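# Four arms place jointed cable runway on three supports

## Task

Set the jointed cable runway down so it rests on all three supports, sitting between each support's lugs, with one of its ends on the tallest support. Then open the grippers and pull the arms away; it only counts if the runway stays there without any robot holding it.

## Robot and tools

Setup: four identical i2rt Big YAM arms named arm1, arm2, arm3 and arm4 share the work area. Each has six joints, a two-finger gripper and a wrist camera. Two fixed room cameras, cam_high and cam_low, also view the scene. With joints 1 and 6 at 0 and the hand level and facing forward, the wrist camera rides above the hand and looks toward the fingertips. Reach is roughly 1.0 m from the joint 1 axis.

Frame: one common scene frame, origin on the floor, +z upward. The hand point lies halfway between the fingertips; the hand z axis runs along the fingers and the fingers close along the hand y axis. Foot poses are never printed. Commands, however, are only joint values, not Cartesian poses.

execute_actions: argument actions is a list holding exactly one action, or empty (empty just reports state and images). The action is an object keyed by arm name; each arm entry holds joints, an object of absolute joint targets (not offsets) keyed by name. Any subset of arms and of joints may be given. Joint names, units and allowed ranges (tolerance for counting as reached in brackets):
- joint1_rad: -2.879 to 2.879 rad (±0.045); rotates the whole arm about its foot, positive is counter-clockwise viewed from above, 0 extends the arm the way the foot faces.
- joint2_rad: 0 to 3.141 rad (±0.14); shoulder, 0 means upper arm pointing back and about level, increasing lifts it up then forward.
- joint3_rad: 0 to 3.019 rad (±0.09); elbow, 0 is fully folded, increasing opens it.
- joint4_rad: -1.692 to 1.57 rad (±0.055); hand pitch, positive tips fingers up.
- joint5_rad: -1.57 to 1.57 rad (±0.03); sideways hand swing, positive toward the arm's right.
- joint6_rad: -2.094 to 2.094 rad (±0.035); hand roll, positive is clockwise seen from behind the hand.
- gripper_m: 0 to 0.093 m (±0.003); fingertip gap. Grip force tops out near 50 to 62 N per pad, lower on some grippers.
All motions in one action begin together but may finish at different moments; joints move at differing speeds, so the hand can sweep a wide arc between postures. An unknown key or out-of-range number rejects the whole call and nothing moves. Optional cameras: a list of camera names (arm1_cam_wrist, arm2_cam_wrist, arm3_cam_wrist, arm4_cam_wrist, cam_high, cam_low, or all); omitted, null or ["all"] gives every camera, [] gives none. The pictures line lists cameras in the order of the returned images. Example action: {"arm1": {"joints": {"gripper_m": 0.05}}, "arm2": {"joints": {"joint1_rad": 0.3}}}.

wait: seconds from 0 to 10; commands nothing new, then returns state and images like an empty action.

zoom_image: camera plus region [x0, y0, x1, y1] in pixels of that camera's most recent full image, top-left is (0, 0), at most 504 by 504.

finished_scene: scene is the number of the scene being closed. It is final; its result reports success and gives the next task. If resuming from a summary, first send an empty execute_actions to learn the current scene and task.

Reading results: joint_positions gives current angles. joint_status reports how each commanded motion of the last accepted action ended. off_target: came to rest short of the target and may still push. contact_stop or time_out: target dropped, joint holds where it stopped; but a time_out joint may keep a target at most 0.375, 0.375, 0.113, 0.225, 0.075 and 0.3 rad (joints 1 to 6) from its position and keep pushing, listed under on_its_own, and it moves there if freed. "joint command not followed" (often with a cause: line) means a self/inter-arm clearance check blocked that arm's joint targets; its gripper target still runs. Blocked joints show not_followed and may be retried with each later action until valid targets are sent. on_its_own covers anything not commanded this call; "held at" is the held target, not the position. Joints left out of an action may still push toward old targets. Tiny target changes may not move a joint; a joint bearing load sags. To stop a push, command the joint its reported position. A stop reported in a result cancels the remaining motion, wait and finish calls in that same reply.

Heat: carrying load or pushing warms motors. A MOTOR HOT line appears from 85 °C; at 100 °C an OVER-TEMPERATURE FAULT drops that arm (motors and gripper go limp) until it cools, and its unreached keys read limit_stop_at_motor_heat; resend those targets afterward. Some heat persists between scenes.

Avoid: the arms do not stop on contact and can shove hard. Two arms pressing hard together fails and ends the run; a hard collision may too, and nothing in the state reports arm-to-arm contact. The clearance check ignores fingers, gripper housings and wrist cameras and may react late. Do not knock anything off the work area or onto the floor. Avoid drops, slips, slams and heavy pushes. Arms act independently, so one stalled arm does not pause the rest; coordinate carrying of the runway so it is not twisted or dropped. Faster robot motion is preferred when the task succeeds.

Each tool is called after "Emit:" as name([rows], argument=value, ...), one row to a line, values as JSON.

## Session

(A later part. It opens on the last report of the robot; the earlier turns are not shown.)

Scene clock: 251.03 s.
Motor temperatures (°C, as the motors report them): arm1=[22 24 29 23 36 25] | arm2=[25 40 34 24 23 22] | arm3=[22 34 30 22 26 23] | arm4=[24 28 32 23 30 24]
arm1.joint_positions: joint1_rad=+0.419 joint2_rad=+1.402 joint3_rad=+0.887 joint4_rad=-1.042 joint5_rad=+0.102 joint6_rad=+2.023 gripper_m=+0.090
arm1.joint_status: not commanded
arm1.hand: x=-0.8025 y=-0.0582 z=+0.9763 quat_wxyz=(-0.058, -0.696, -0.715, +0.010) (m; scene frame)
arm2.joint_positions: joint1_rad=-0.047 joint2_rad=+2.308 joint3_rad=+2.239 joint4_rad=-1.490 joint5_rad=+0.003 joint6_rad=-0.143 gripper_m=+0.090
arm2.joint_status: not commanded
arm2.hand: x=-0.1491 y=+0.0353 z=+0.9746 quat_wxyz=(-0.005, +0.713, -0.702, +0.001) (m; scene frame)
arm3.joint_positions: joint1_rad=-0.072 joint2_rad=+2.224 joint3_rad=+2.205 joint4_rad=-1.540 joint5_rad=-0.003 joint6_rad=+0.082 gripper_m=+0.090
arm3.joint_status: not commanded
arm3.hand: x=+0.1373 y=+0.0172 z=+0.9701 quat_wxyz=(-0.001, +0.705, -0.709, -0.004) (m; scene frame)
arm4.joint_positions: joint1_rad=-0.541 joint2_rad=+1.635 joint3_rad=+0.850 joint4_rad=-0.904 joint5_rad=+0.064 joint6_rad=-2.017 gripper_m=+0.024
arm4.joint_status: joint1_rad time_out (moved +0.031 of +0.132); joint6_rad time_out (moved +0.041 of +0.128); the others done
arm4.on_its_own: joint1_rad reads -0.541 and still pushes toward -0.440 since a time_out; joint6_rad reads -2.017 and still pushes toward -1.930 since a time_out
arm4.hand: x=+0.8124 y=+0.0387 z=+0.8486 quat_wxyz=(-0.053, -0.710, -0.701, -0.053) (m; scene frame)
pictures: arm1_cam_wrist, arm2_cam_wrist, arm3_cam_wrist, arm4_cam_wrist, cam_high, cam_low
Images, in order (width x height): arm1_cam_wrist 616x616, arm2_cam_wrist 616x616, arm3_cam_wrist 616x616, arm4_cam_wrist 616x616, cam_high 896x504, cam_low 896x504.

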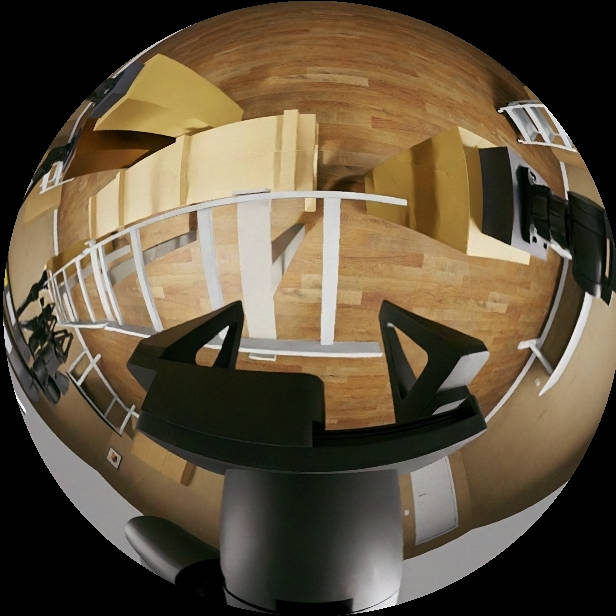

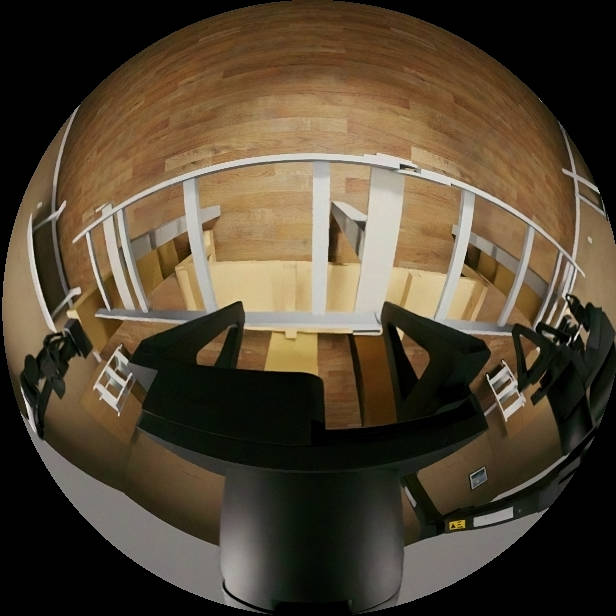

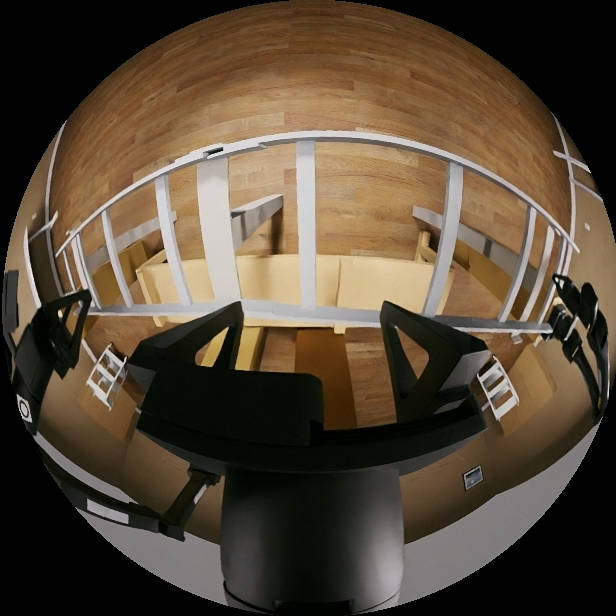

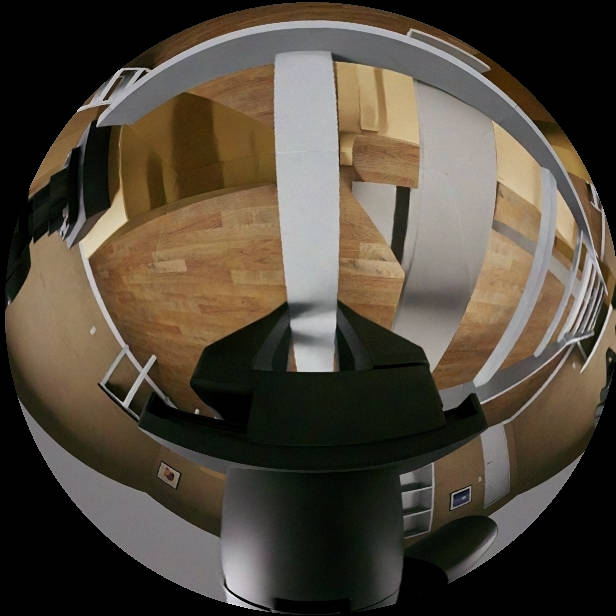

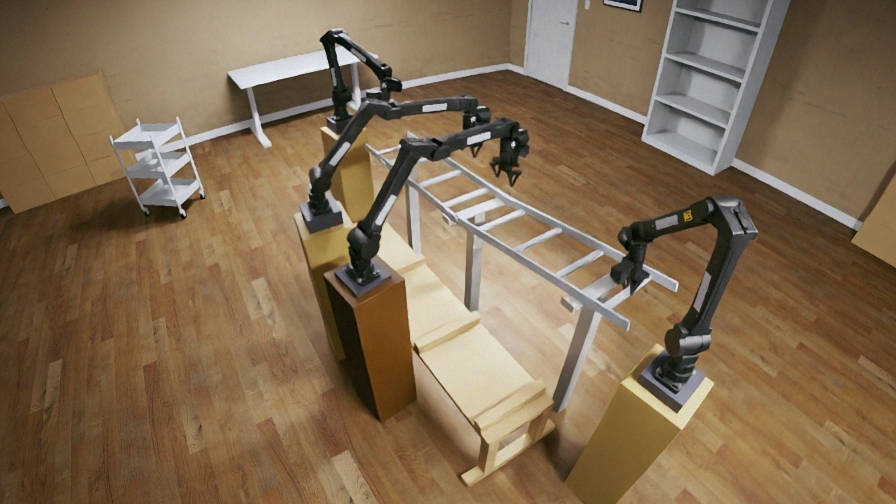

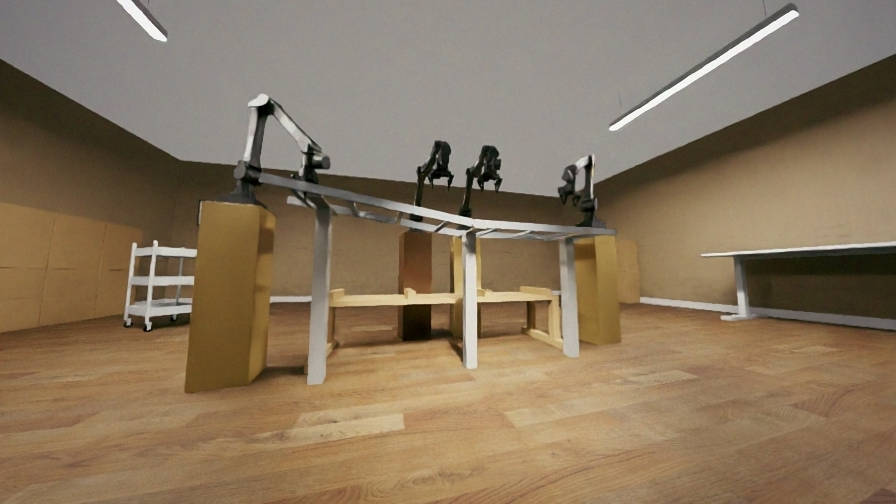

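Emit:
execute_actions([
  {"arm3":{"joints":{"joint2_rad":2.55,"joint3_rad":2.23,"joint4_rad":-1.2}},"arm4":{"joints":{"joint1_rad":-0.56,"joint6_rad":-2.04}}},
], cameras=[])

Emit:
execute_actions([
  {"arm3":{"joints":{"gripper_m":0}}},
], cameras=["arm3_cam_wrist"])

Emit:
execute_actions([
  {"arm3":{"joints":{"joint2_rad":2.42,"joint3_rad":2.23,"joint4_rad":-1.27}},"arm4":{"joints":{"joint2_rad":1.42,"joint3_rad":0.92,"joint4_rad":-1.1}}},
], cameras=[])

Emit:
execute_actions([
  {"arm4":{"joints":{"joint1_rad":-0.42,"joint3_rad":0.88,"joint6_rad":-1.92}}},
])

Scene clock: 264.33 s.
Motor temperatures (°C, as the motors report them): arm1=[22 24 29 23 33 25] | arm2=[25 39 35 24 23 22] | arm3=[22 34 31 22 25 23] | arm4=[24 28 30 23 34 25]
arm1.joint_positions: joint1_rad=+0.419 joint2_rad=+1.402 joint3_rad=+0.887 joint4_rad=-1.042 joint5_rad=+0.102 joint6_rad=+2.023 gripper_m=+0.090
arm1.joint_status: not commanded
arm1.hand: x=-0.8025 y=-0.0582 z=+0.9763 quat_wxyz=(-0.058, -0.696, -0.715, +0.010) (m; scene frame)
arm2.joint_positions: joint1_rad=-0.047 joint2_rad=+2.308 joint3_rad=+2.239 joint4_rad=-1.490 joint5_rad=+0.003 joint6_rad=-0.143 gripper_m=+0.090
arm2.joint_status: not commanded
arm2.hand: x=-0.1491 y=+0.0353 z=+0.9746 quat_wxyz=(-0.005, +0.713, -0.702, +0.001) (m; scene frame)
arm3.joint_positions: joint1_rad=-0.072 joint2_rad=+2.554 joint3_rad=+2.210 joint4_rad=-1.210 joint5_rad=-0.002 joint6_rad=+0.082 gripper_m=+0.090
arm3.joint_status: all done
arm3.hand: x=+0.1336 y=+0.0637 z=+0.7423 quat_wxyz=(-0.003, +0.705, -0.709, -0.006) (m; scene frame)
arm4.joint_positions: joint1_rad=-0.566 joint2_rad=+1.634 joint3_rad=+0.850 joint4_rad=-0.904 joint5_rad=+0.019 joint6_rad=-2.051 gripper_m=+0.024
arm4.joint_status: all done
arm4.hand: x=+0.8132 y=+0.0398 z=+0.8484 quat_wxyz=(-0.061, -0.708, -0.703, -0.031) (m; scene frame)
pictures: none
No camera images: the call's "cameras" was empty. Leave "cameras" out to get every camera's image.

Scene clock: 265.03 s.
Motor temperatures (°C, as the motors report them): arm1=[22 24 29 23 33 25] | arm2=[25 39 35 24 23 22] | arm3=[22 34 31 22 25 23] | arm4=[24 28 30 23 34 25]
arm1.joint_positions: joint1_rad=+0.419 joint2_rad=+1.402 joint3_rad=+0.887 joint4_rad=-1.042 joint5_rad=+0.102 joint6_rad=+2.023 gripper_m=+0.090
arm1.joint_status: not commanded
arm1.hand: x=-0.8025 y=-0.0582 z=+0.9763 quat_wxyz=(-0.058, -0.696, -0.715, +0.010) (m; scene frame)
arm2.joint_positions: joint1_rad=-0.047 joint2_rad=+2.308 joint3_rad=+2.239 joint4_rad=-1.490 joint5_rad=+0.003 joint6_rad=-0.143 gripper_m=+0.090
arm2.joint_status: not commanded
arm2.hand: x=-0.1491 y=+0.0353 z=+0.9746 quat_wxyz=(-0.005, +0.713, -0.702, +0.001) (m; scene frame)
arm3.joint_positions: joint1_rad=-0.068 joint2_rad=+2.554 joint3_rad=+2.210 joint4_rad=-1.208 joint5_rad=-0.003 joint6_rad=+0.079 gripper_m=+0.025
arm3.joint_status: gripper_m off_target (ended at +0.025, target +0.000)
arm3.hand: x=+0.1307 y=+0.0639 z=+0.7423 quat_wxyz=(-0.003, +0.708, -0.706, -0.006) (m; scene frame)
arm4.joint_positions: joint1_rad=-0.566 joint2_rad=+1.634 joint3_rad=+0.850 joint4_rad=-0.904 joint5_rad=+0.019 joint6_rad=-2.051 gripper_m=+0.024
arm4.joint_status: not commanded
arm4.hand: x=+0.8132 y=+0.0398 z=+0.8484 quat_wxyz=(-0.061, -0.708, -0.703, -0.031) (m; scene frame)
pictures: arm3_cam_wrist
Images, in order (width x height): arm3_cam_wrist 616x616.

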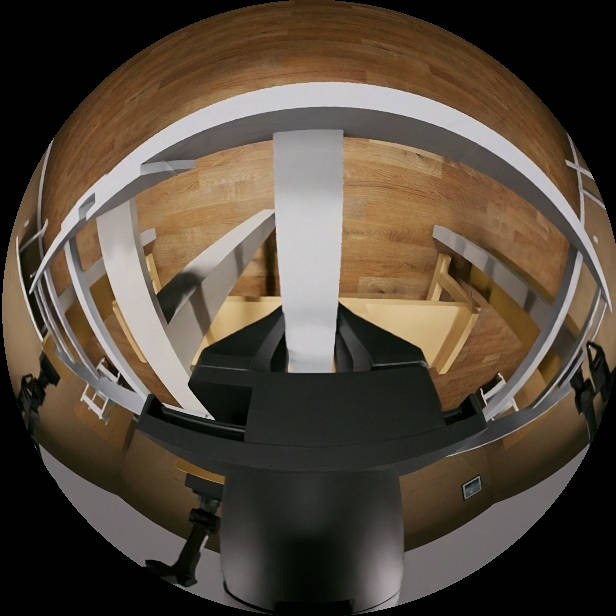

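Scene clock: 266.03 s.
Motor temperatures (°C, as the motors report them): arm1=[22 24 29 23 33 25] | arm2=[25 39 35 24 23 22] | arm3=[22 34 31 22 25 23] | arm4=[24 28 30 23 33 25]
arm1.joint_positions: joint1_rad=+0.419 joint2_rad=+1.402 joint3_rad=+0.887 joint4_rad=-1.042 joint5_rad=+0.102 joint6_rad=+2.023 gripper_m=+0.090
arm1.joint_status: not commanded
arm1.hand: x=-0.8025 y=-0.0582 z=+0.9763 quat_wxyz=(-0.058, -0.696, -0.715, +0.010) (m; scene frame)
arm2.joint_positions: joint1_rad=-0.047 joint2_rad=+2.308 joint3_rad=+2.239 joint4_rad=-1.490 joint5_rad=+0.003 joint6_rad=-0.143 gripper_m=+0.090
arm2.joint_status: not commanded
arm2.hand: x=-0.1491 y=+0.0353 z=+0.9746 quat_wxyz=(-0.005, +0.713, -0.702, +0.001) (m; scene frame)
arm3.joint_positions: joint1_rad=-0.083 joint2_rad=+2.538 joint3_rad=+2.205 joint4_rad=-1.252 joint5_rad=+0.020 joint6_rad=+0.075 gripper_m=+0.025
arm3.joint_status: all done
arm3.hand: x=+0.1463 y=+0.0561 z=+0.7524 quat_wxyz=(-0.001, +0.704, -0.710, +0.013) (m; scene frame)
arm4.joint_positions: joint1_rad=-0.548 joint2_rad=+1.536 joint3_rad=+0.873 joint4_rad=-1.062 joint5_rad=+0.002 joint6_rad=-2.032 gripper_m=+0.024
arm4.joint_status: all done
arm4.hand: x=+0.8220 y=+0.0247 z=+0.8916 quat_wxyz=(-0.081, -0.707, -0.702, -0.029) (m; scene frame)
pictures: none
No camera images: the call's "cameras" was empty. Leave "cameras" out to get every camera's image.

Scene clock: 266.87 s.
Motor temperatures (°C, as the motors report them): arm1=[22 24 30 23 33 25] | arm2=[25 39 35 24 23 22] | arm3=[22 34 31 22 25 23] | arm4=[24 29 30 23 33 25]
arm1.joint_positions: joint1_rad=+0.419 joint2_rad=+1.402 joint3_rad=+0.887 joint4_rad=-1.042 joint5_rad=+0.102 joint6_rad=+2.023 gripper_m=+0.090
arm1.joint_status: not commanded
arm1.hand: x=-0.8025 y=-0.0582 z=+0.9763 quat_wxyz=(-0.058, -0.696, -0.715, +0.010) (m; scene frame)
arm2.joint_positions: joint1_rad=-0.047 joint2_rad=+2.308 joint3_rad=+2.239 joint4_rad=-1.490 joint5_rad=+0.003 joint6_rad=-0.143 gripper_m=+0.090
arm2.joint_status: not commanded
arm2.hand: x=-0.1491 y=+0.0353 z=+0.9746 quat_wxyz=(-0.005, +0.713, -0.702, +0.001) (m; scene frame)
arm3.joint_positions: joint1_rad=-0.084 joint2_rad=+2.530 joint3_rad=+2.189 joint4_rad=-1.287 joint5_rad=+0.020 joint6_rad=+0.091 gripper_m=+0.025
arm3.joint_status: not commanded
arm3.hand: x=+0.1475 y=+0.0429 z=+0.7519 quat_wxyz=(+0.013, +0.698, -0.716, +0.030) (m; scene frame)
arm4.joint_positions: joint1_rad=-0.456 joint2_rad=+1.522 joint3_rad=+0.841 joint4_rad=-1.062 joint5_rad=+0.021 joint6_rad=-1.915 gripper_m=+0.024
arm4.joint_status: all done
arm4.hand: x=+0.8231 y=-0.0059 z=+0.8882 quat_wxyz=(-0.081, -0.715, -0.693, -0.049) (m; scene frame)
pictures: arm1_cam_wrist, arm2_cam_wrist, arm3_cam_wrist, arm4_cam_wrist, cam_high, cam_low
Images, in order (width x height): arm1_cam_wrist 616x616, arm2_cam_wrist 616x616, arm3_cam_wrist 616x616, arm4_cam_wrist 616x616, cam_high 896x504, cam_low 896x504.

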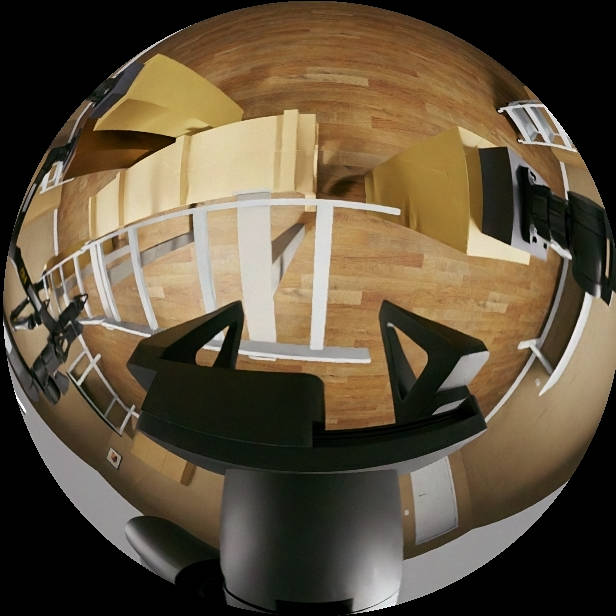

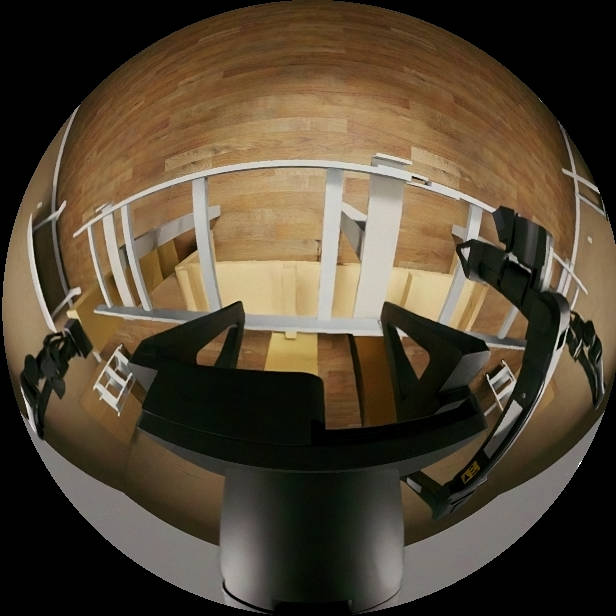

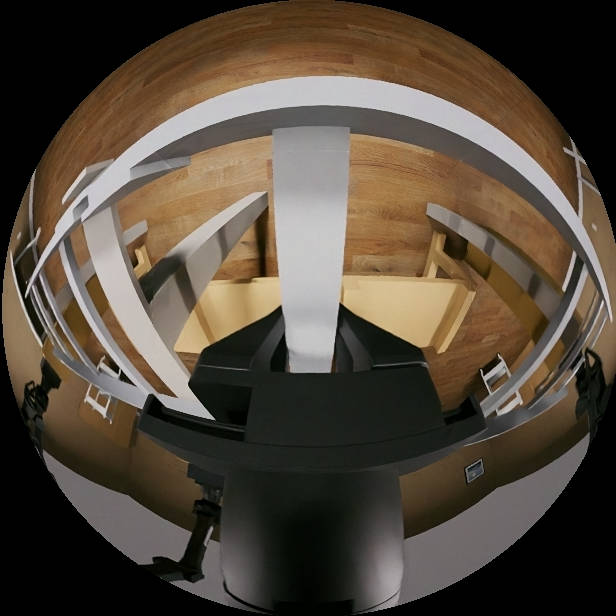

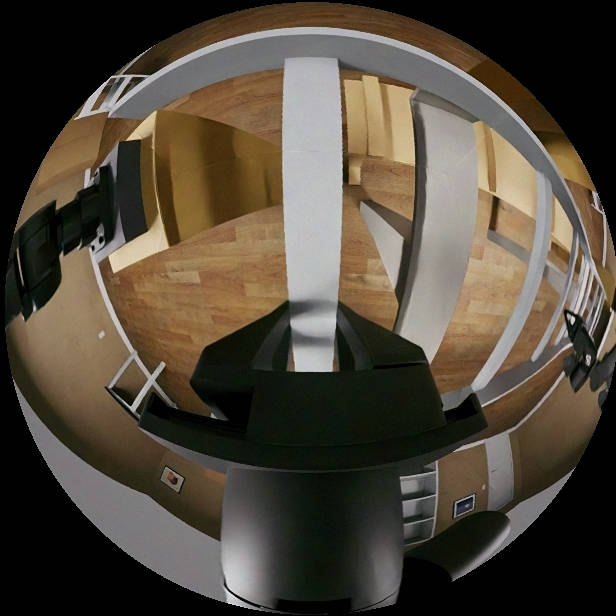

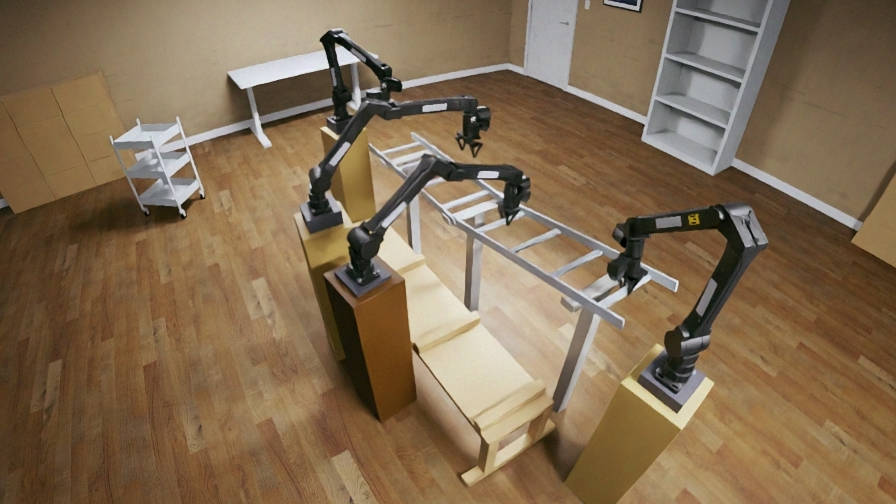

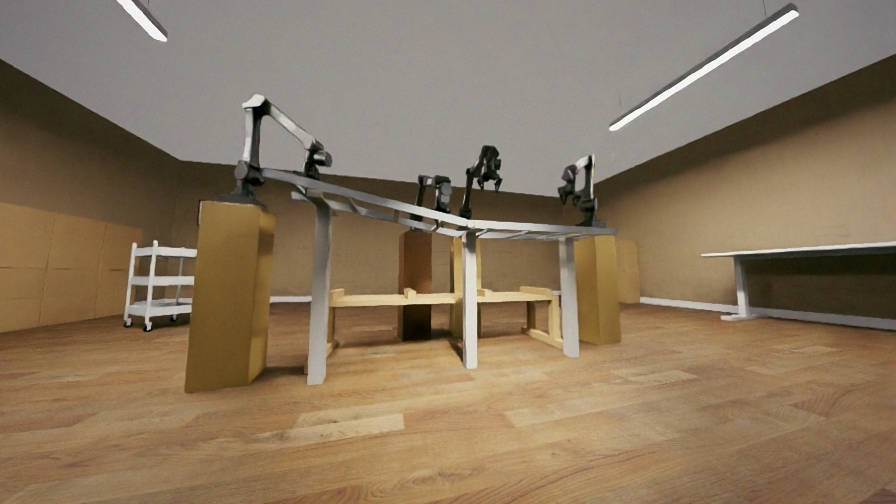

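Emit:
execute_actions([
  {"arm3":{"joints":{"joint2_rad":2.53,"joint3_rad":2.2,"gripper_m":0.09}},"arm4":{"joints":{"joint1_rad":-0.52,"joint6_rad":-1.99}}},
], cameras=["arm4_cam_wrist"])

Emit:
execute_actions([
  {"arm3":{"joints":{"joint2_rad":2.2,"joint4_rad":-1.55}},"arm4":{"joints":{"joint2_rad":1.6,"joint3_rad":0.85,"joint4_rad":-0.9}}},
])

Scene clock: 278.33 s.
Motor temperatures (°C, as the motors report them): arm1=[22 24 30 23 31 25] | arm2=[25 39 35 24 23 22] | arm3=[22 36 32 22 26 23] | arm4=[24 29 30 23 31 24]
arm1.joint_positions: joint1_rad=+0.419 joint2_rad=+1.402 joint3_rad=+0.887 joint4_rad=-1.042 joint5_rad=+0.102 joint6_rad=+2.023 gripper_m=+0.090
arm1.joint_status: not commanded
arm1.hand: x=-0.8025 y=-0.0582 z=+0.9763 quat_wxyz=(-0.058, -0.696, -0.715, +0.010) (m; scene frame)
arm2.joint_positions: joint1_rad=-0.047 joint2_rad=+2.308 joint3_rad=+2.239 joint4_rad=-1.490 joint5_rad=+0.003 joint6_rad=-0.143 gripper_m=+0.090
arm2.joint_status: not commanded
arm2.hand: x=-0.1491 y=+0.0353 z=+0.9746 quat_wxyz=(-0.005, +0.713, -0.702, +0.001) (m; scene frame)
arm3.joint_positions: joint1_rad=-0.082 joint2_rad=+2.530 joint3_rad=+2.184 joint4_rad=-1.281 joint5_rad=+0.003 joint6_rad=+0.090 gripper_m=+0.090
arm3.joint_status: all done
arm3.hand: x=+0.1436 y=+0.0426 z=+0.7505 quat_wxyz=(+0.019, +0.698, -0.715, +0.024) (m; scene frame)
arm4.joint_positions: joint1_rad=-0.488 joint2_rad=+1.522 joint3_rad=+0.841 joint4_rad=-1.061 joint5_rad=-0.009 joint6_rad=-1.951 gripper_m=+0.024
arm4.joint_status: joint6_rad time_out (moved -0.036 of -0.075); the others done
arm4.on_its_own: joint6_rad reads -1.951 and still pushes toward -1.990 since a time_out
arm4.hand: x=+0.8250 y=-0.0009 z=+0.8881 quat_wxyz=(-0.088, -0.715, -0.693, -0.032) (m; scene frame)
pictures: arm4_cam_wrist
Images, in order (width x height): arm4_cam_wrist 616x616.

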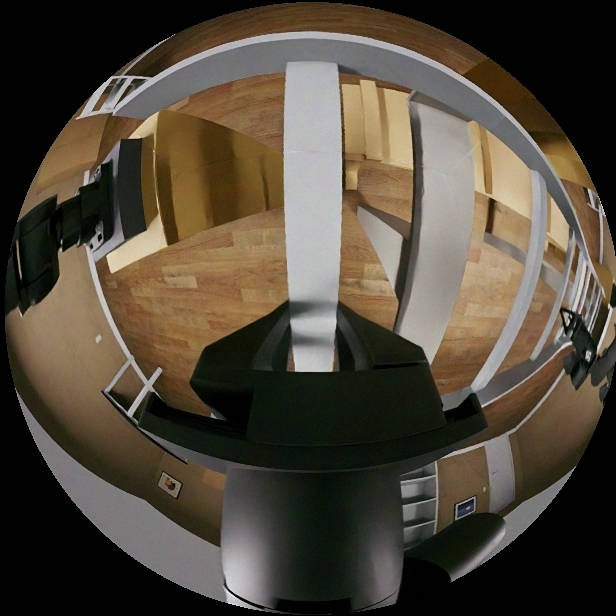

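not run: a stop came earlier in this reply.

Emit:
execute_actions([
  {"arm3":{"joints":{"joint2_rad":2.2,"joint4_rad":-1.55}},"arm4":{"joints":{"joint1_rad":-0.56,"joint6_rad":-2.0,"joint2_rad":1.5,"joint4_rad":-1.0}}},
])

Scene clock: 287.37 s.
Motor temperatures (°C, as the motors report them): arm1=[22 24 30 23 31 25] | arm2=[25 39 35 24 23 22] | arm3=[22 35 32 22 25 23] | arm4=[24 29 31 23 29 24]
arm1.joint_positions: joint1_rad=+0.419 joint2_rad=+1.402 joint3_rad=+0.887 joint4_rad=-1.042 joint5_rad=+0.102 joint6_rad=+2.023 gripper_m=+0.090
arm1.joint_status: not commanded
arm1.hand: x=-0.8025 y=-0.0582 z=+0.9763 quat_wxyz=(-0.058, -0.696, -0.715, +0.010) (m; scene frame)
arm2.joint_positions: joint1_rad=-0.047 joint2_rad=+2.308 joint3_rad=+2.239 joint4_rad=-1.490 joint5_rad=+0.003 joint6_rad=-0.143 gripper_m=+0.090
arm2.joint_status: not commanded
arm2.hand: x=-0.1491 y=+0.0353 z=+0.9746 quat_wxyz=(-0.005, +0.713, -0.702, +0.001) (m; scene frame)
arm3.joint_positions: joint1_rad=-0.082 joint2_rad=+2.223 joint3_rad=+2.184 joint4_rad=-1.540 joint5_rad=+0.003 joint6_rad=+0.090 gripper_m=+0.090
arm3.joint_status: all done
arm3.hand: x=+0.1457 y=+0.0123 z=+0.9625 quat_wxyz=(+0.003, +0.699, -0.716, +0.006) (m; scene frame)
arm4.joint_positions: joint1_rad=-0.534 joint2_rad=+1.560 joint3_rad=+0.828 joint4_rad=-0.998 joint5_rad=-0.005 joint6_rad=-2.000 gripper_m=+0.024
arm4.joint_status: all done
arm4.hand: x=+0.8278 y=+0.0154 z=+0.8705 quat_wxyz=(-0.083, -0.714, -0.695, -0.029) (m; scene frame)
pictures: arm1_cam_wrist, arm2_cam_wrist, arm3_cam_wrist, arm4_cam_wrist, cam_high, cam_low
Images, in order (width x height): arm1_cam_wrist 616x616, arm2_cam_wrist 616x616, arm3_cam_wrist 616x616, arm4_cam_wrist 616x616, cam_high 896x504, cam_low 896x504.

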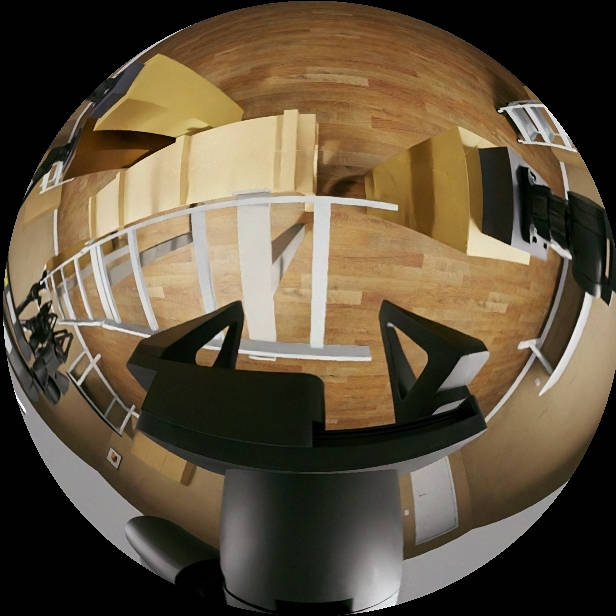

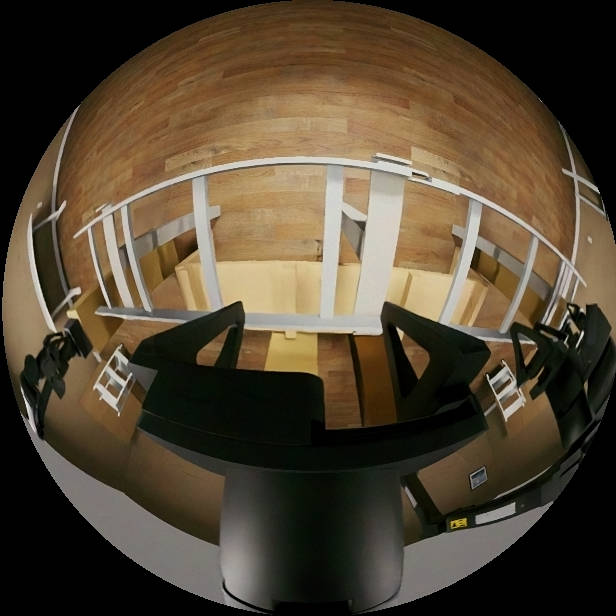

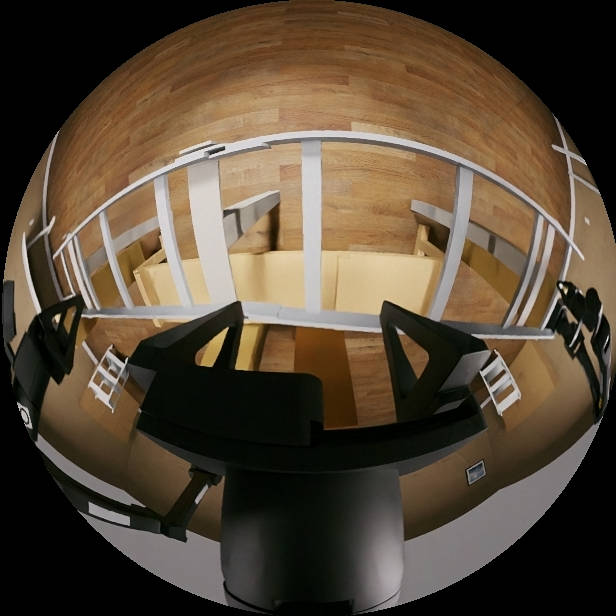

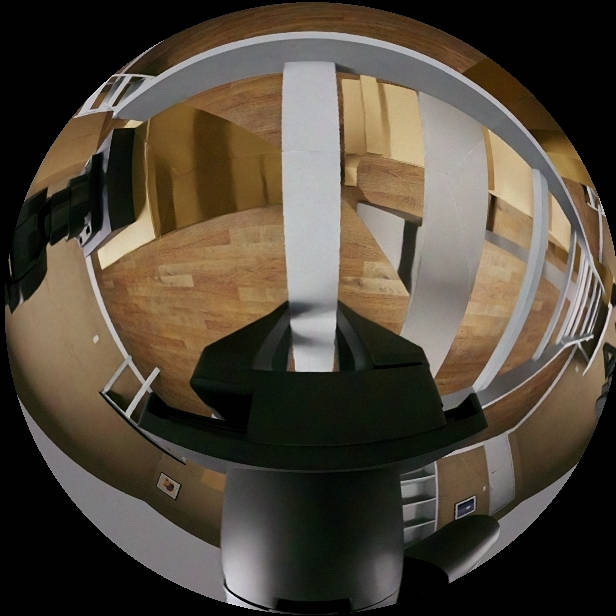

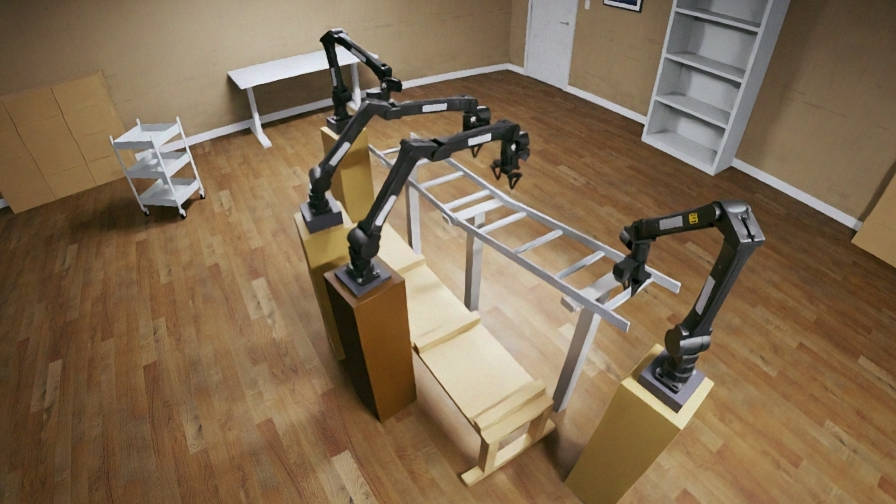

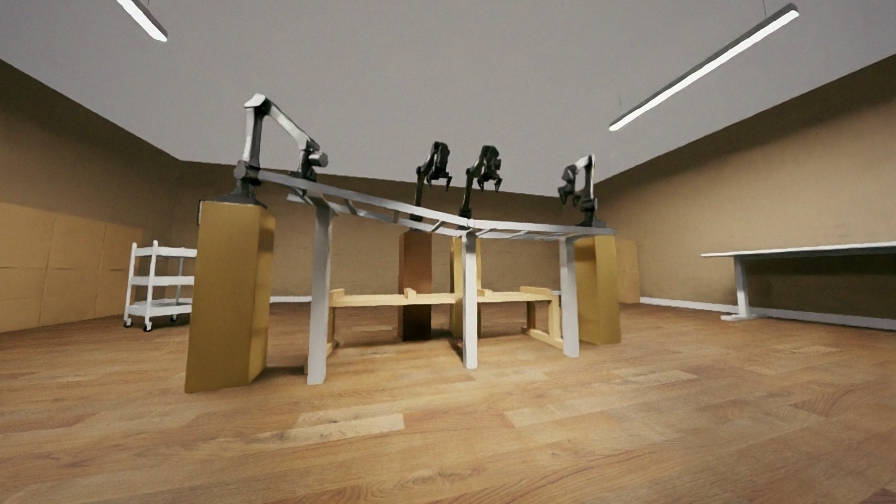

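Emit:
execute_actions([
  {"arm4":{"joints":{"joint1_rad":-0.51,"joint2_rad":1.6,"joint3_rad":0.86,"joint4_rad":-0.92}}},
], cameras=[])

Emit:
execute_actions([
  {"arm4":{"joints":{"gripper_m":0.09}}},
], cameras=[])

Emit:
execute_actions([
  {"arm4":{"joints":{"joint2_rad":1.2,"joint3_rad":1.1,"joint4_rad":-1.45}}},
])

Scene clock: 292.27 s.
Motor temperatures (°C, as the motors report them): arm1=[22 24 30 23 30 25] | arm2=[25 39 35 24 23 22] | arm3=[22 35 32 22 25 23] | arm4=[24 29 31 23 29 24]
arm1.joint_positions: joint1_rad=+0.419 joint2_rad=+1.402 joint3_rad=+0.887 joint4_rad=-1.042 joint5_rad=+0.102 joint6_rad=+2.023 gripper_m=+0.090
arm1.joint_status: not commanded
arm1.hand: x=-0.8025 y=-0.0582 z=+0.9763 quat_wxyz=(-0.058, -0.696, -0.715, +0.010) (m; scene frame)
arm2.joint_positions: joint1_rad=-0.047 joint2_rad=+2.308 joint3_rad=+2.239 joint4_rad=-1.490 joint5_rad=+0.003 joint6_rad=-0.143 gripper_m=+0.090
arm2.joint_status: not commanded
arm2.hand: x=-0.1491 y=+0.0353 z=+0.9746 quat_wxyz=(-0.005, +0.713, -0.702, +0.001) (m; scene frame)
arm3.joint_positions: joint1_rad=-0.082 joint2_rad=+2.223 joint3_rad=+2.184 joint4_rad=-1.540 joint5_rad=+0.003 joint6_rad=+0.090 gripper_m=+0.090
arm3.joint_status: not commanded
arm3.hand: x=+0.1457 y=+0.0123 z=+0.9625 quat_wxyz=(+0.003, +0.699, -0.716, +0.006) (m; scene frame)
arm4.joint_positions: joint1_rad=-0.529 joint2_rad=+1.604 joint3_rad=+0.808 joint4_rad=-0.950 joint5_rad=+0.008 joint6_rad=-2.000 gripper_m=+0.024
arm4.joint_status: all done
arm4.hand: x=+0.8319 y=+0.0139 z=+0.8504 quat_wxyz=(-0.088, -0.711, -0.697, -0.037) (m; scene frame)
pictures: none
No camera images: the call's "cameras" was empty. Leave "cameras" out to get every camera's image.

Scene clock: 292.97 s.
Motor temperatures (°C, as the motors report them): arm1=[22 24 30 23 30 25] | arm2=[25 39 35 24 23 22] | arm3=[22 35 32 22 25 23] | arm4=[24 29 31 23 29 24]
arm1.joint_positions: joint1_rad=+0.419 joint2_rad=+1.402 joint3_rad=+0.887 joint4_rad=-1.042 joint5_rad=+0.102 joint6_rad=+2.023 gripper_m=+0.090
arm1.joint_status: not commanded
arm1.hand: x=-0.8025 y=-0.0582 z=+0.9763 quat_wxyz=(-0.058, -0.696, -0.715, +0.010) (m; scene frame)
arm2.joint_positions: joint1_rad=-0.047 joint2_rad=+2.308 joint3_rad=+2.239 joint4_rad=-1.490 joint5_rad=+0.003 joint6_rad=-0.143 gripper_m=+0.090
arm2.joint_status: not commanded
arm2.hand: x=-0.1491 y=+0.0353 z=+0.9746 quat_wxyz=(-0.005, +0.713, -0.702, +0.001) (m; scene frame)
arm3.joint_positions: joint1_rad=-0.082 joint2_rad=+2.223 joint3_rad=+2.184 joint4_rad=-1.540 joint5_rad=+0.003 joint6_rad=+0.090 gripper_m=+0.090
arm3.joint_status: not commanded
arm3.hand: x=+0.1457 y=+0.0123 z=+0.9625 quat_wxyz=(+0.003, +0.699, -0.716, +0.006) (m; scene frame)
arm4.joint_positions: joint1_rad=-0.519 joint2_rad=+1.604 joint3_rad=+0.819 joint4_rad=-0.933 joint5_rad=+0.002 joint6_rad=-2.000 gripper_m=+0.090
arm4.joint_status: all done
arm4.hand: x=+0.8215 y=+0.0140 z=+0.8519 quat_wxyz=(-0.077, -0.709, -0.701, -0.030) (m; scene frame)
pictures: none
No camera images: the call's "cameras" was empty. Leave "cameras" out to get every camera's image.

Scene clock: 294.23 s.
Motor temperatures (°C, as the motors report them): arm1=[22 24 30 23 30 25] | arm2=[25 39 35 24 23 22] | arm3=[22 35 32 22 25 23] | arm4=[24 29 31 23 29 24]
arm1.joint_positions: joint1_rad=+0.419 joint2_rad=+1.402 joint3_rad=+0.887 joint4_rad=-1.042 joint5_rad=+0.102 joint6_rad=+2.023 gripper_m=+0.090
arm1.joint_status: not commanded
arm1.hand: x=-0.8025 y=-0.0582 z=+0.9763 quat_wxyz=(-0.058, -0.696, -0.715, +0.010) (m; scene frame)
arm2.joint_positions: joint1_rad=-0.047 joint2_rad=+2.308 joint3_rad=+2.239 joint4_rad=-1.490 joint5_rad=+0.003 joint6_rad=-0.143 gripper_m=+0.090
arm2.joint_status: not commanded
arm2.hand: x=-0.1491 y=+0.0353 z=+0.9746 quat_wxyz=(-0.005, +0.713, -0.702, +0.001) (m; scene frame)
arm3.joint_positions: joint1_rad=-0.082 joint2_rad=+2.223 joint3_rad=+2.184 joint4_rad=-1.540 joint5_rad=+0.003 joint6_rad=+0.090 gripper_m=+0.090
arm3.joint_status: not commanded
arm3.hand: x=+0.1457 y=+0.0123 z=+0.9625 quat_wxyz=(+0.003, +0.699, -0.716, +0.006) (m; scene frame)
arm4.joint_positions: joint1_rad=-0.519 joint2_rad=+1.188 joint3_rad=+1.081 joint4_rad=-1.436 joint5_rad=+0.002 joint6_rad=-2.000 gripper_m=+0.090
arm4.joint_status: all done
arm4.hand: x=+0.8233 y=+0.0125 z=+1.0790 quat_wxyz=(+0.006, -0.711, -0.703, +0.000) (m; scene frame)
pictures: arm1_cam_wrist, arm2_cam_wrist, arm3_cam_wrist, arm4_cam_wrist, cam_high, cam_low
Images, in order (width x height): arm1_cam_wrist 616x616, arm2_cam_wrist 616x616, arm3_cam_wrist 616x616, arm4_cam_wrist 616x616, cam_high 896x504, cam_low 896x504.

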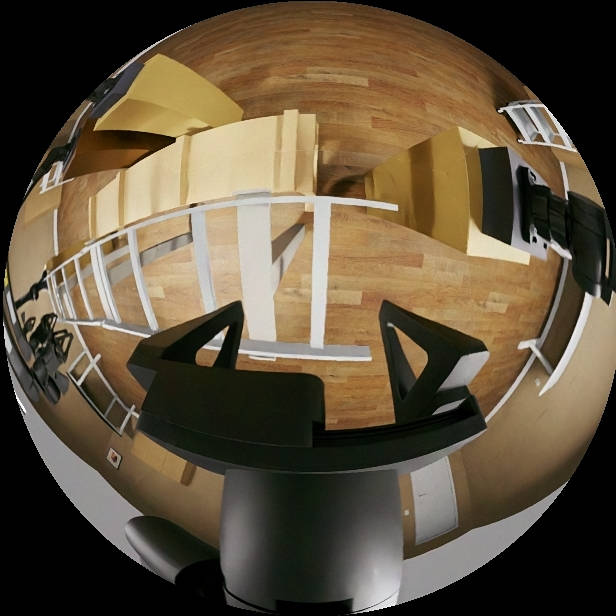

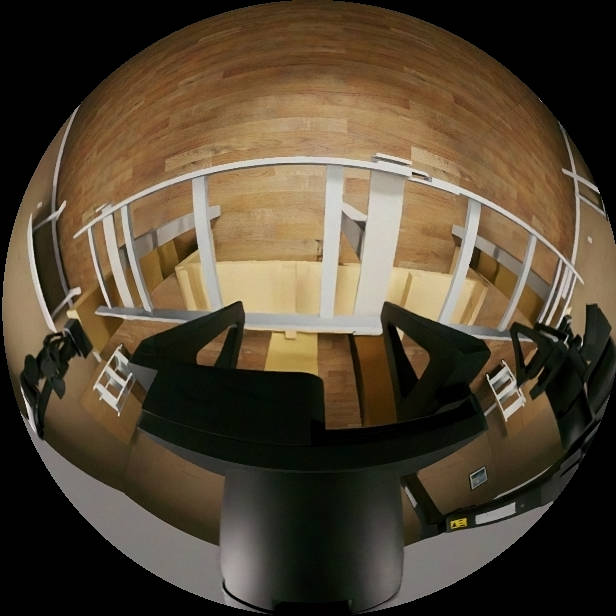

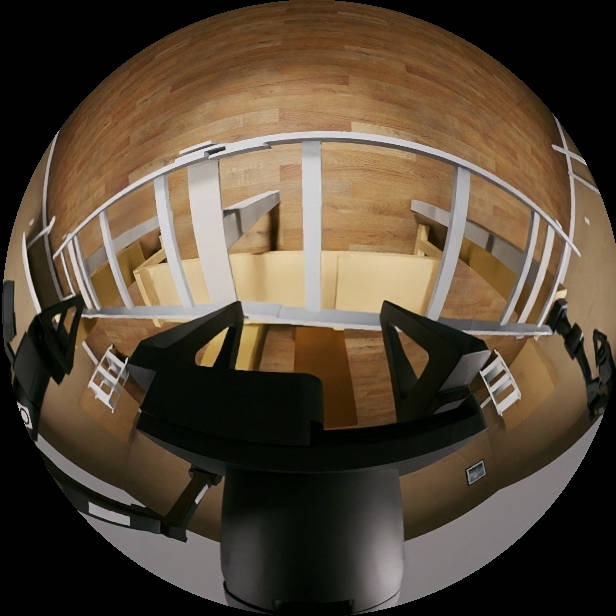

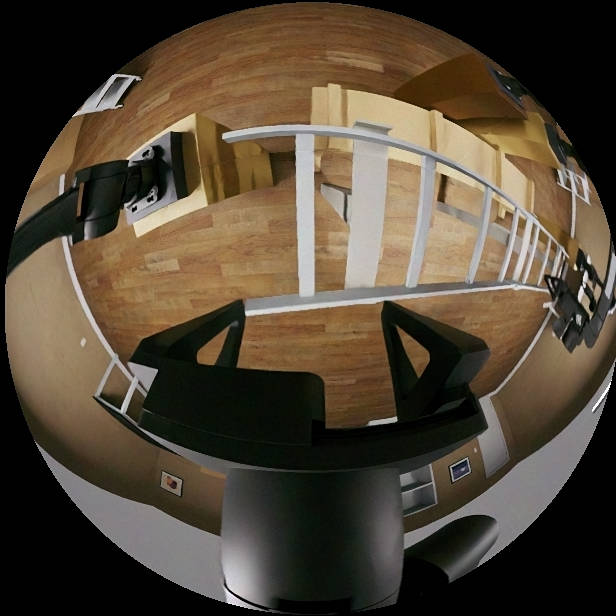

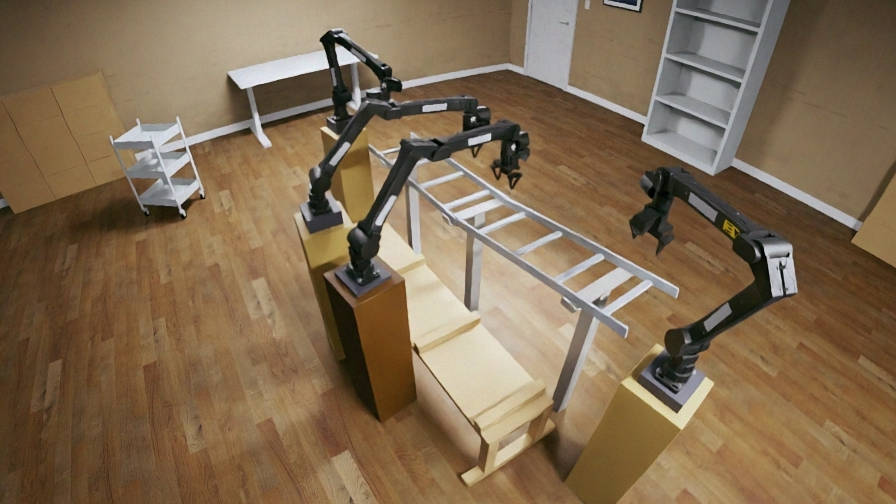

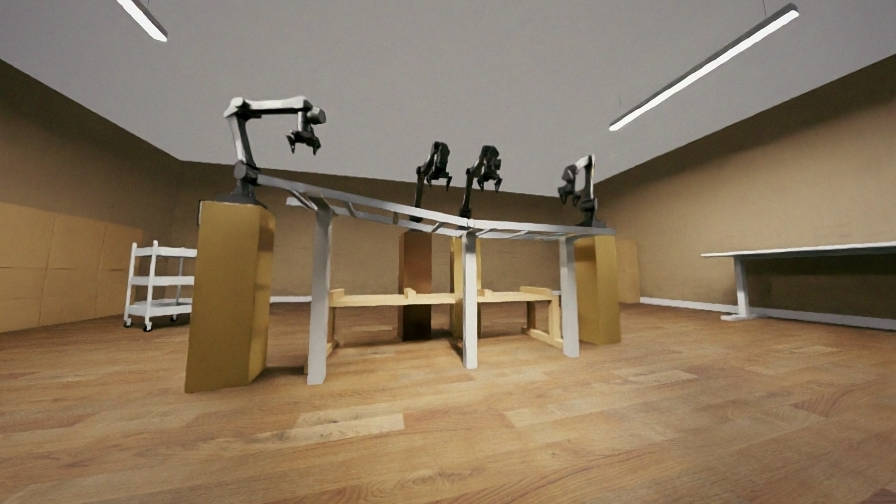

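Emit:
execute_actions([
  {"arm4":{"joints":{"joint2_rad":1.6,"joint3_rad":0.82,"joint4_rad":-0.9}}},
], cameras=[])

Emit:
execute_actions([
  {"arm4":{"joints":{"gripper_m":0}}},
], cameras=[])

Emit:
execute_actions([
  {"arm4":{"joints":{"joint1_rad":-0.44,"joint6_rad":-1.95}}},
], cameras=["arm4_cam_wrist","cam_high"])

Scene clock: 302.20 s.
Motor temperatures (°C, as the motors report them): arm1=[22 24 30 23 30 25] | arm2=[25 39 36 24 22 22] | arm3=[22 34 32 22 25 23] | arm4=[24 28 31 23 28 24]
arm1.joint_positions: joint1_rad=+0.419 joint2_rad=+1.402 joint3_rad=+0.887 joint4_rad=-1.042 joint5_rad=+0.102 joint6_rad=+2.023 gripper_m=+0.090
arm1.joint_status: not commanded
arm1.hand: x=-0.8025 y=-0.0582 z=+0.9763 quat_wxyz=(-0.058, -0.696, -0.715, +0.010) (m; scene frame)
arm2.joint_positions: joint1_rad=-0.047 joint2_rad=+2.308 joint3_rad=+2.239 joint4_rad=-1.490 joint5_rad=+0.003 joint6_rad=-0.143 gripper_m=+0.090
arm2.joint_status: not commanded
arm2.hand: x=-0.1491 y=+0.0353 z=+0.9746 quat_wxyz=(-0.005, +0.713, -0.702, +0.001) (m; scene frame)
arm3.joint_positions: joint1_rad=-0.082 joint2_rad=+2.223 joint3_rad=+2.184 joint4_rad=-1.540 joint5_rad=+0.003 joint6_rad=+0.090 gripper_m=+0.090
arm3.joint_status: not commanded
arm3.hand: x=+0.1457 y=+0.0123 z=+0.9625 quat_wxyz=(+0.003, +0.699, -0.716, +0.006) (m; scene frame)
arm4.joint_positions: joint1_rad=-0.519 joint2_rad=+1.612 joint3_rad=+0.800 joint4_rad=-0.914 joint5_rad=+0.002 joint6_rad=-2.000 gripper_m=+0.090
arm4.joint_status: all done
arm4.hand: x=+0.8269 y=+0.0114 z=+0.8446 quat_wxyz=(-0.080, -0.708, -0.701, -0.031) (m; scene frame)
pictures: none
No camera images: the call's "cameras" was empty. Leave "cameras" out to get every camera's image.

Scene clock: 302.90 s.
Motor temperatures (°C, as the motors report them): arm1=[22 24 30 23 30 25] | arm2=[25 39 36 24 22 22] | arm3=[22 34 32 22 25 23] | arm4=[24 28 31 23 28 24]
arm1.joint_positions: joint1_rad=+0.419 joint2_rad=+1.402 joint3_rad=+0.887 joint4_rad=-1.042 joint5_rad=+0.102 joint6_rad=+2.023 gripper_m=+0.090
arm1.joint_status: not commanded
arm1.hand: x=-0.8025 y=-0.0582 z=+0.9763 quat_wxyz=(-0.058, -0.696, -0.715, +0.010) (m; scene frame)
arm2.joint_positions: joint1_rad=-0.047 joint2_rad=+2.308 joint3_rad=+2.239 joint4_rad=-1.490 joint5_rad=+0.003 joint6_rad=-0.143 gripper_m=+0.090
arm2.joint_status: not commanded
arm2.hand: x=-0.1491 y=+0.0353 z=+0.9746 quat_wxyz=(-0.005, +0.713, -0.702, +0.001) (m; scene frame)
arm3.joint_positions: joint1_rad=-0.082 joint2_rad=+2.223 joint3_rad=+2.184 joint4_rad=-1.540 joint5_rad=+0.003 joint6_rad=+0.090 gripper_m=+0.090
arm3.joint_status: not commanded
arm3.hand: x=+0.1457 y=+0.0123 z=+0.9625 quat_wxyz=(+0.003, +0.699, -0.716, +0.006) (m; scene frame)
arm4.joint_positions: joint1_rad=-0.520 joint2_rad=+1.610 joint3_rad=+0.796 joint4_rad=-0.926 joint5_rad=+0.013 joint6_rad=-2.001 gripper_m=+0.024
arm4.joint_status: gripper_m off_target (ended at +0.024, target +0.000)
arm4.hand: x=+0.8321 y=+0.0115 z=+0.8451 quat_wxyz=(-0.085, -0.708, -0.700, -0.039) (m; scene frame)
pictures: none
No camera images: the call's "cameras" was empty. Leave "cameras" out to get every camera's image.

Scene clock: 304.63 s.
Motor temperatures (°C, as the motors report them): arm1=[22 24 30 23 30 25] | arm2=[25 39 36 24 22 22] | arm3=[22 34 32 22 25 23] | arm4=[24 28 31 23 28 24]
arm1.joint_positions: joint1_rad=+0.419 joint2_rad=+1.402 joint3_rad=+0.887 joint4_rad=-1.042 joint5_rad=+0.102 joint6_rad=+2.023 gripper_m=+0.090
arm1.joint_status: not commanded
arm1.hand: x=-0.8025 y=-0.0582 z=+0.9763 quat_wxyz=(-0.058, -0.696, -0.715, +0.010) (m; scene frame)
arm2.joint_positions: joint1_rad=-0.047 joint2_rad=+2.308 joint3_rad=+2.239 joint4_rad=-1.490 joint5_rad=+0.003 joint6_rad=-0.143 gripper_m=+0.090
arm2.joint_status: not commanded
arm2.hand: x=-0.1491 y=+0.0353 z=+0.9746 quat_wxyz=(-0.005, +0.713, -0.702, +0.001) (m; scene frame)
arm3.joint_positions: joint1_rad=-0.082 joint2_rad=+2.223 joint3_rad=+2.184 joint4_rad=-1.540 joint5_rad=+0.003 joint6_rad=+0.090 gripper_m=+0.090
arm3.joint_status: not commanded
arm3.hand: x=+0.1457 y=+0.0123 z=+0.9625 quat_wxyz=(+0.003, +0.699, -0.716, +0.006) (m; scene frame)
arm4.joint_positions: joint1_rad=-0.493 joint2_rad=+1.610 joint3_rad=+0.795 joint4_rad=-0.926 joint5_rad=+0.026 joint6_rad=-1.973 gripper_m=+0.024
arm4.joint_status: joint1_rad time_out (moved +0.027 of +0.080); the others done
arm4.on_its_own: joint1_rad reads -0.493 and still pushes toward -0.440 since a time_out
arm4.hand: x=+0.8300 y=+0.0053 z=+0.8448 quat_wxyz=(-0.082, -0.708, -0.700, -0.047) (m; scene frame)
pictures: arm4_cam_wrist, cam_high
Images, in order (width x height): arm4_cam_wrist 616x616, cam_high 896x504.

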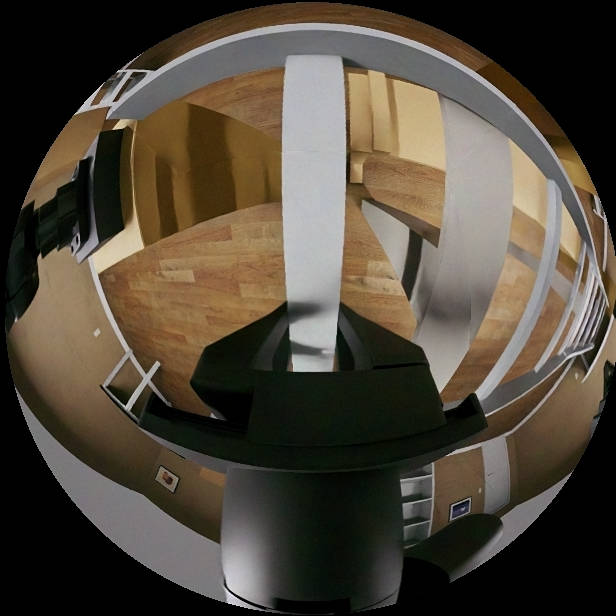

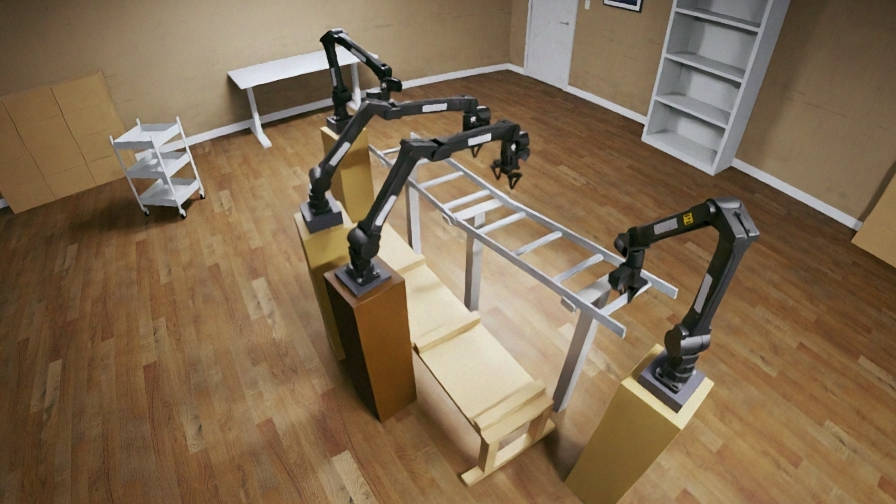

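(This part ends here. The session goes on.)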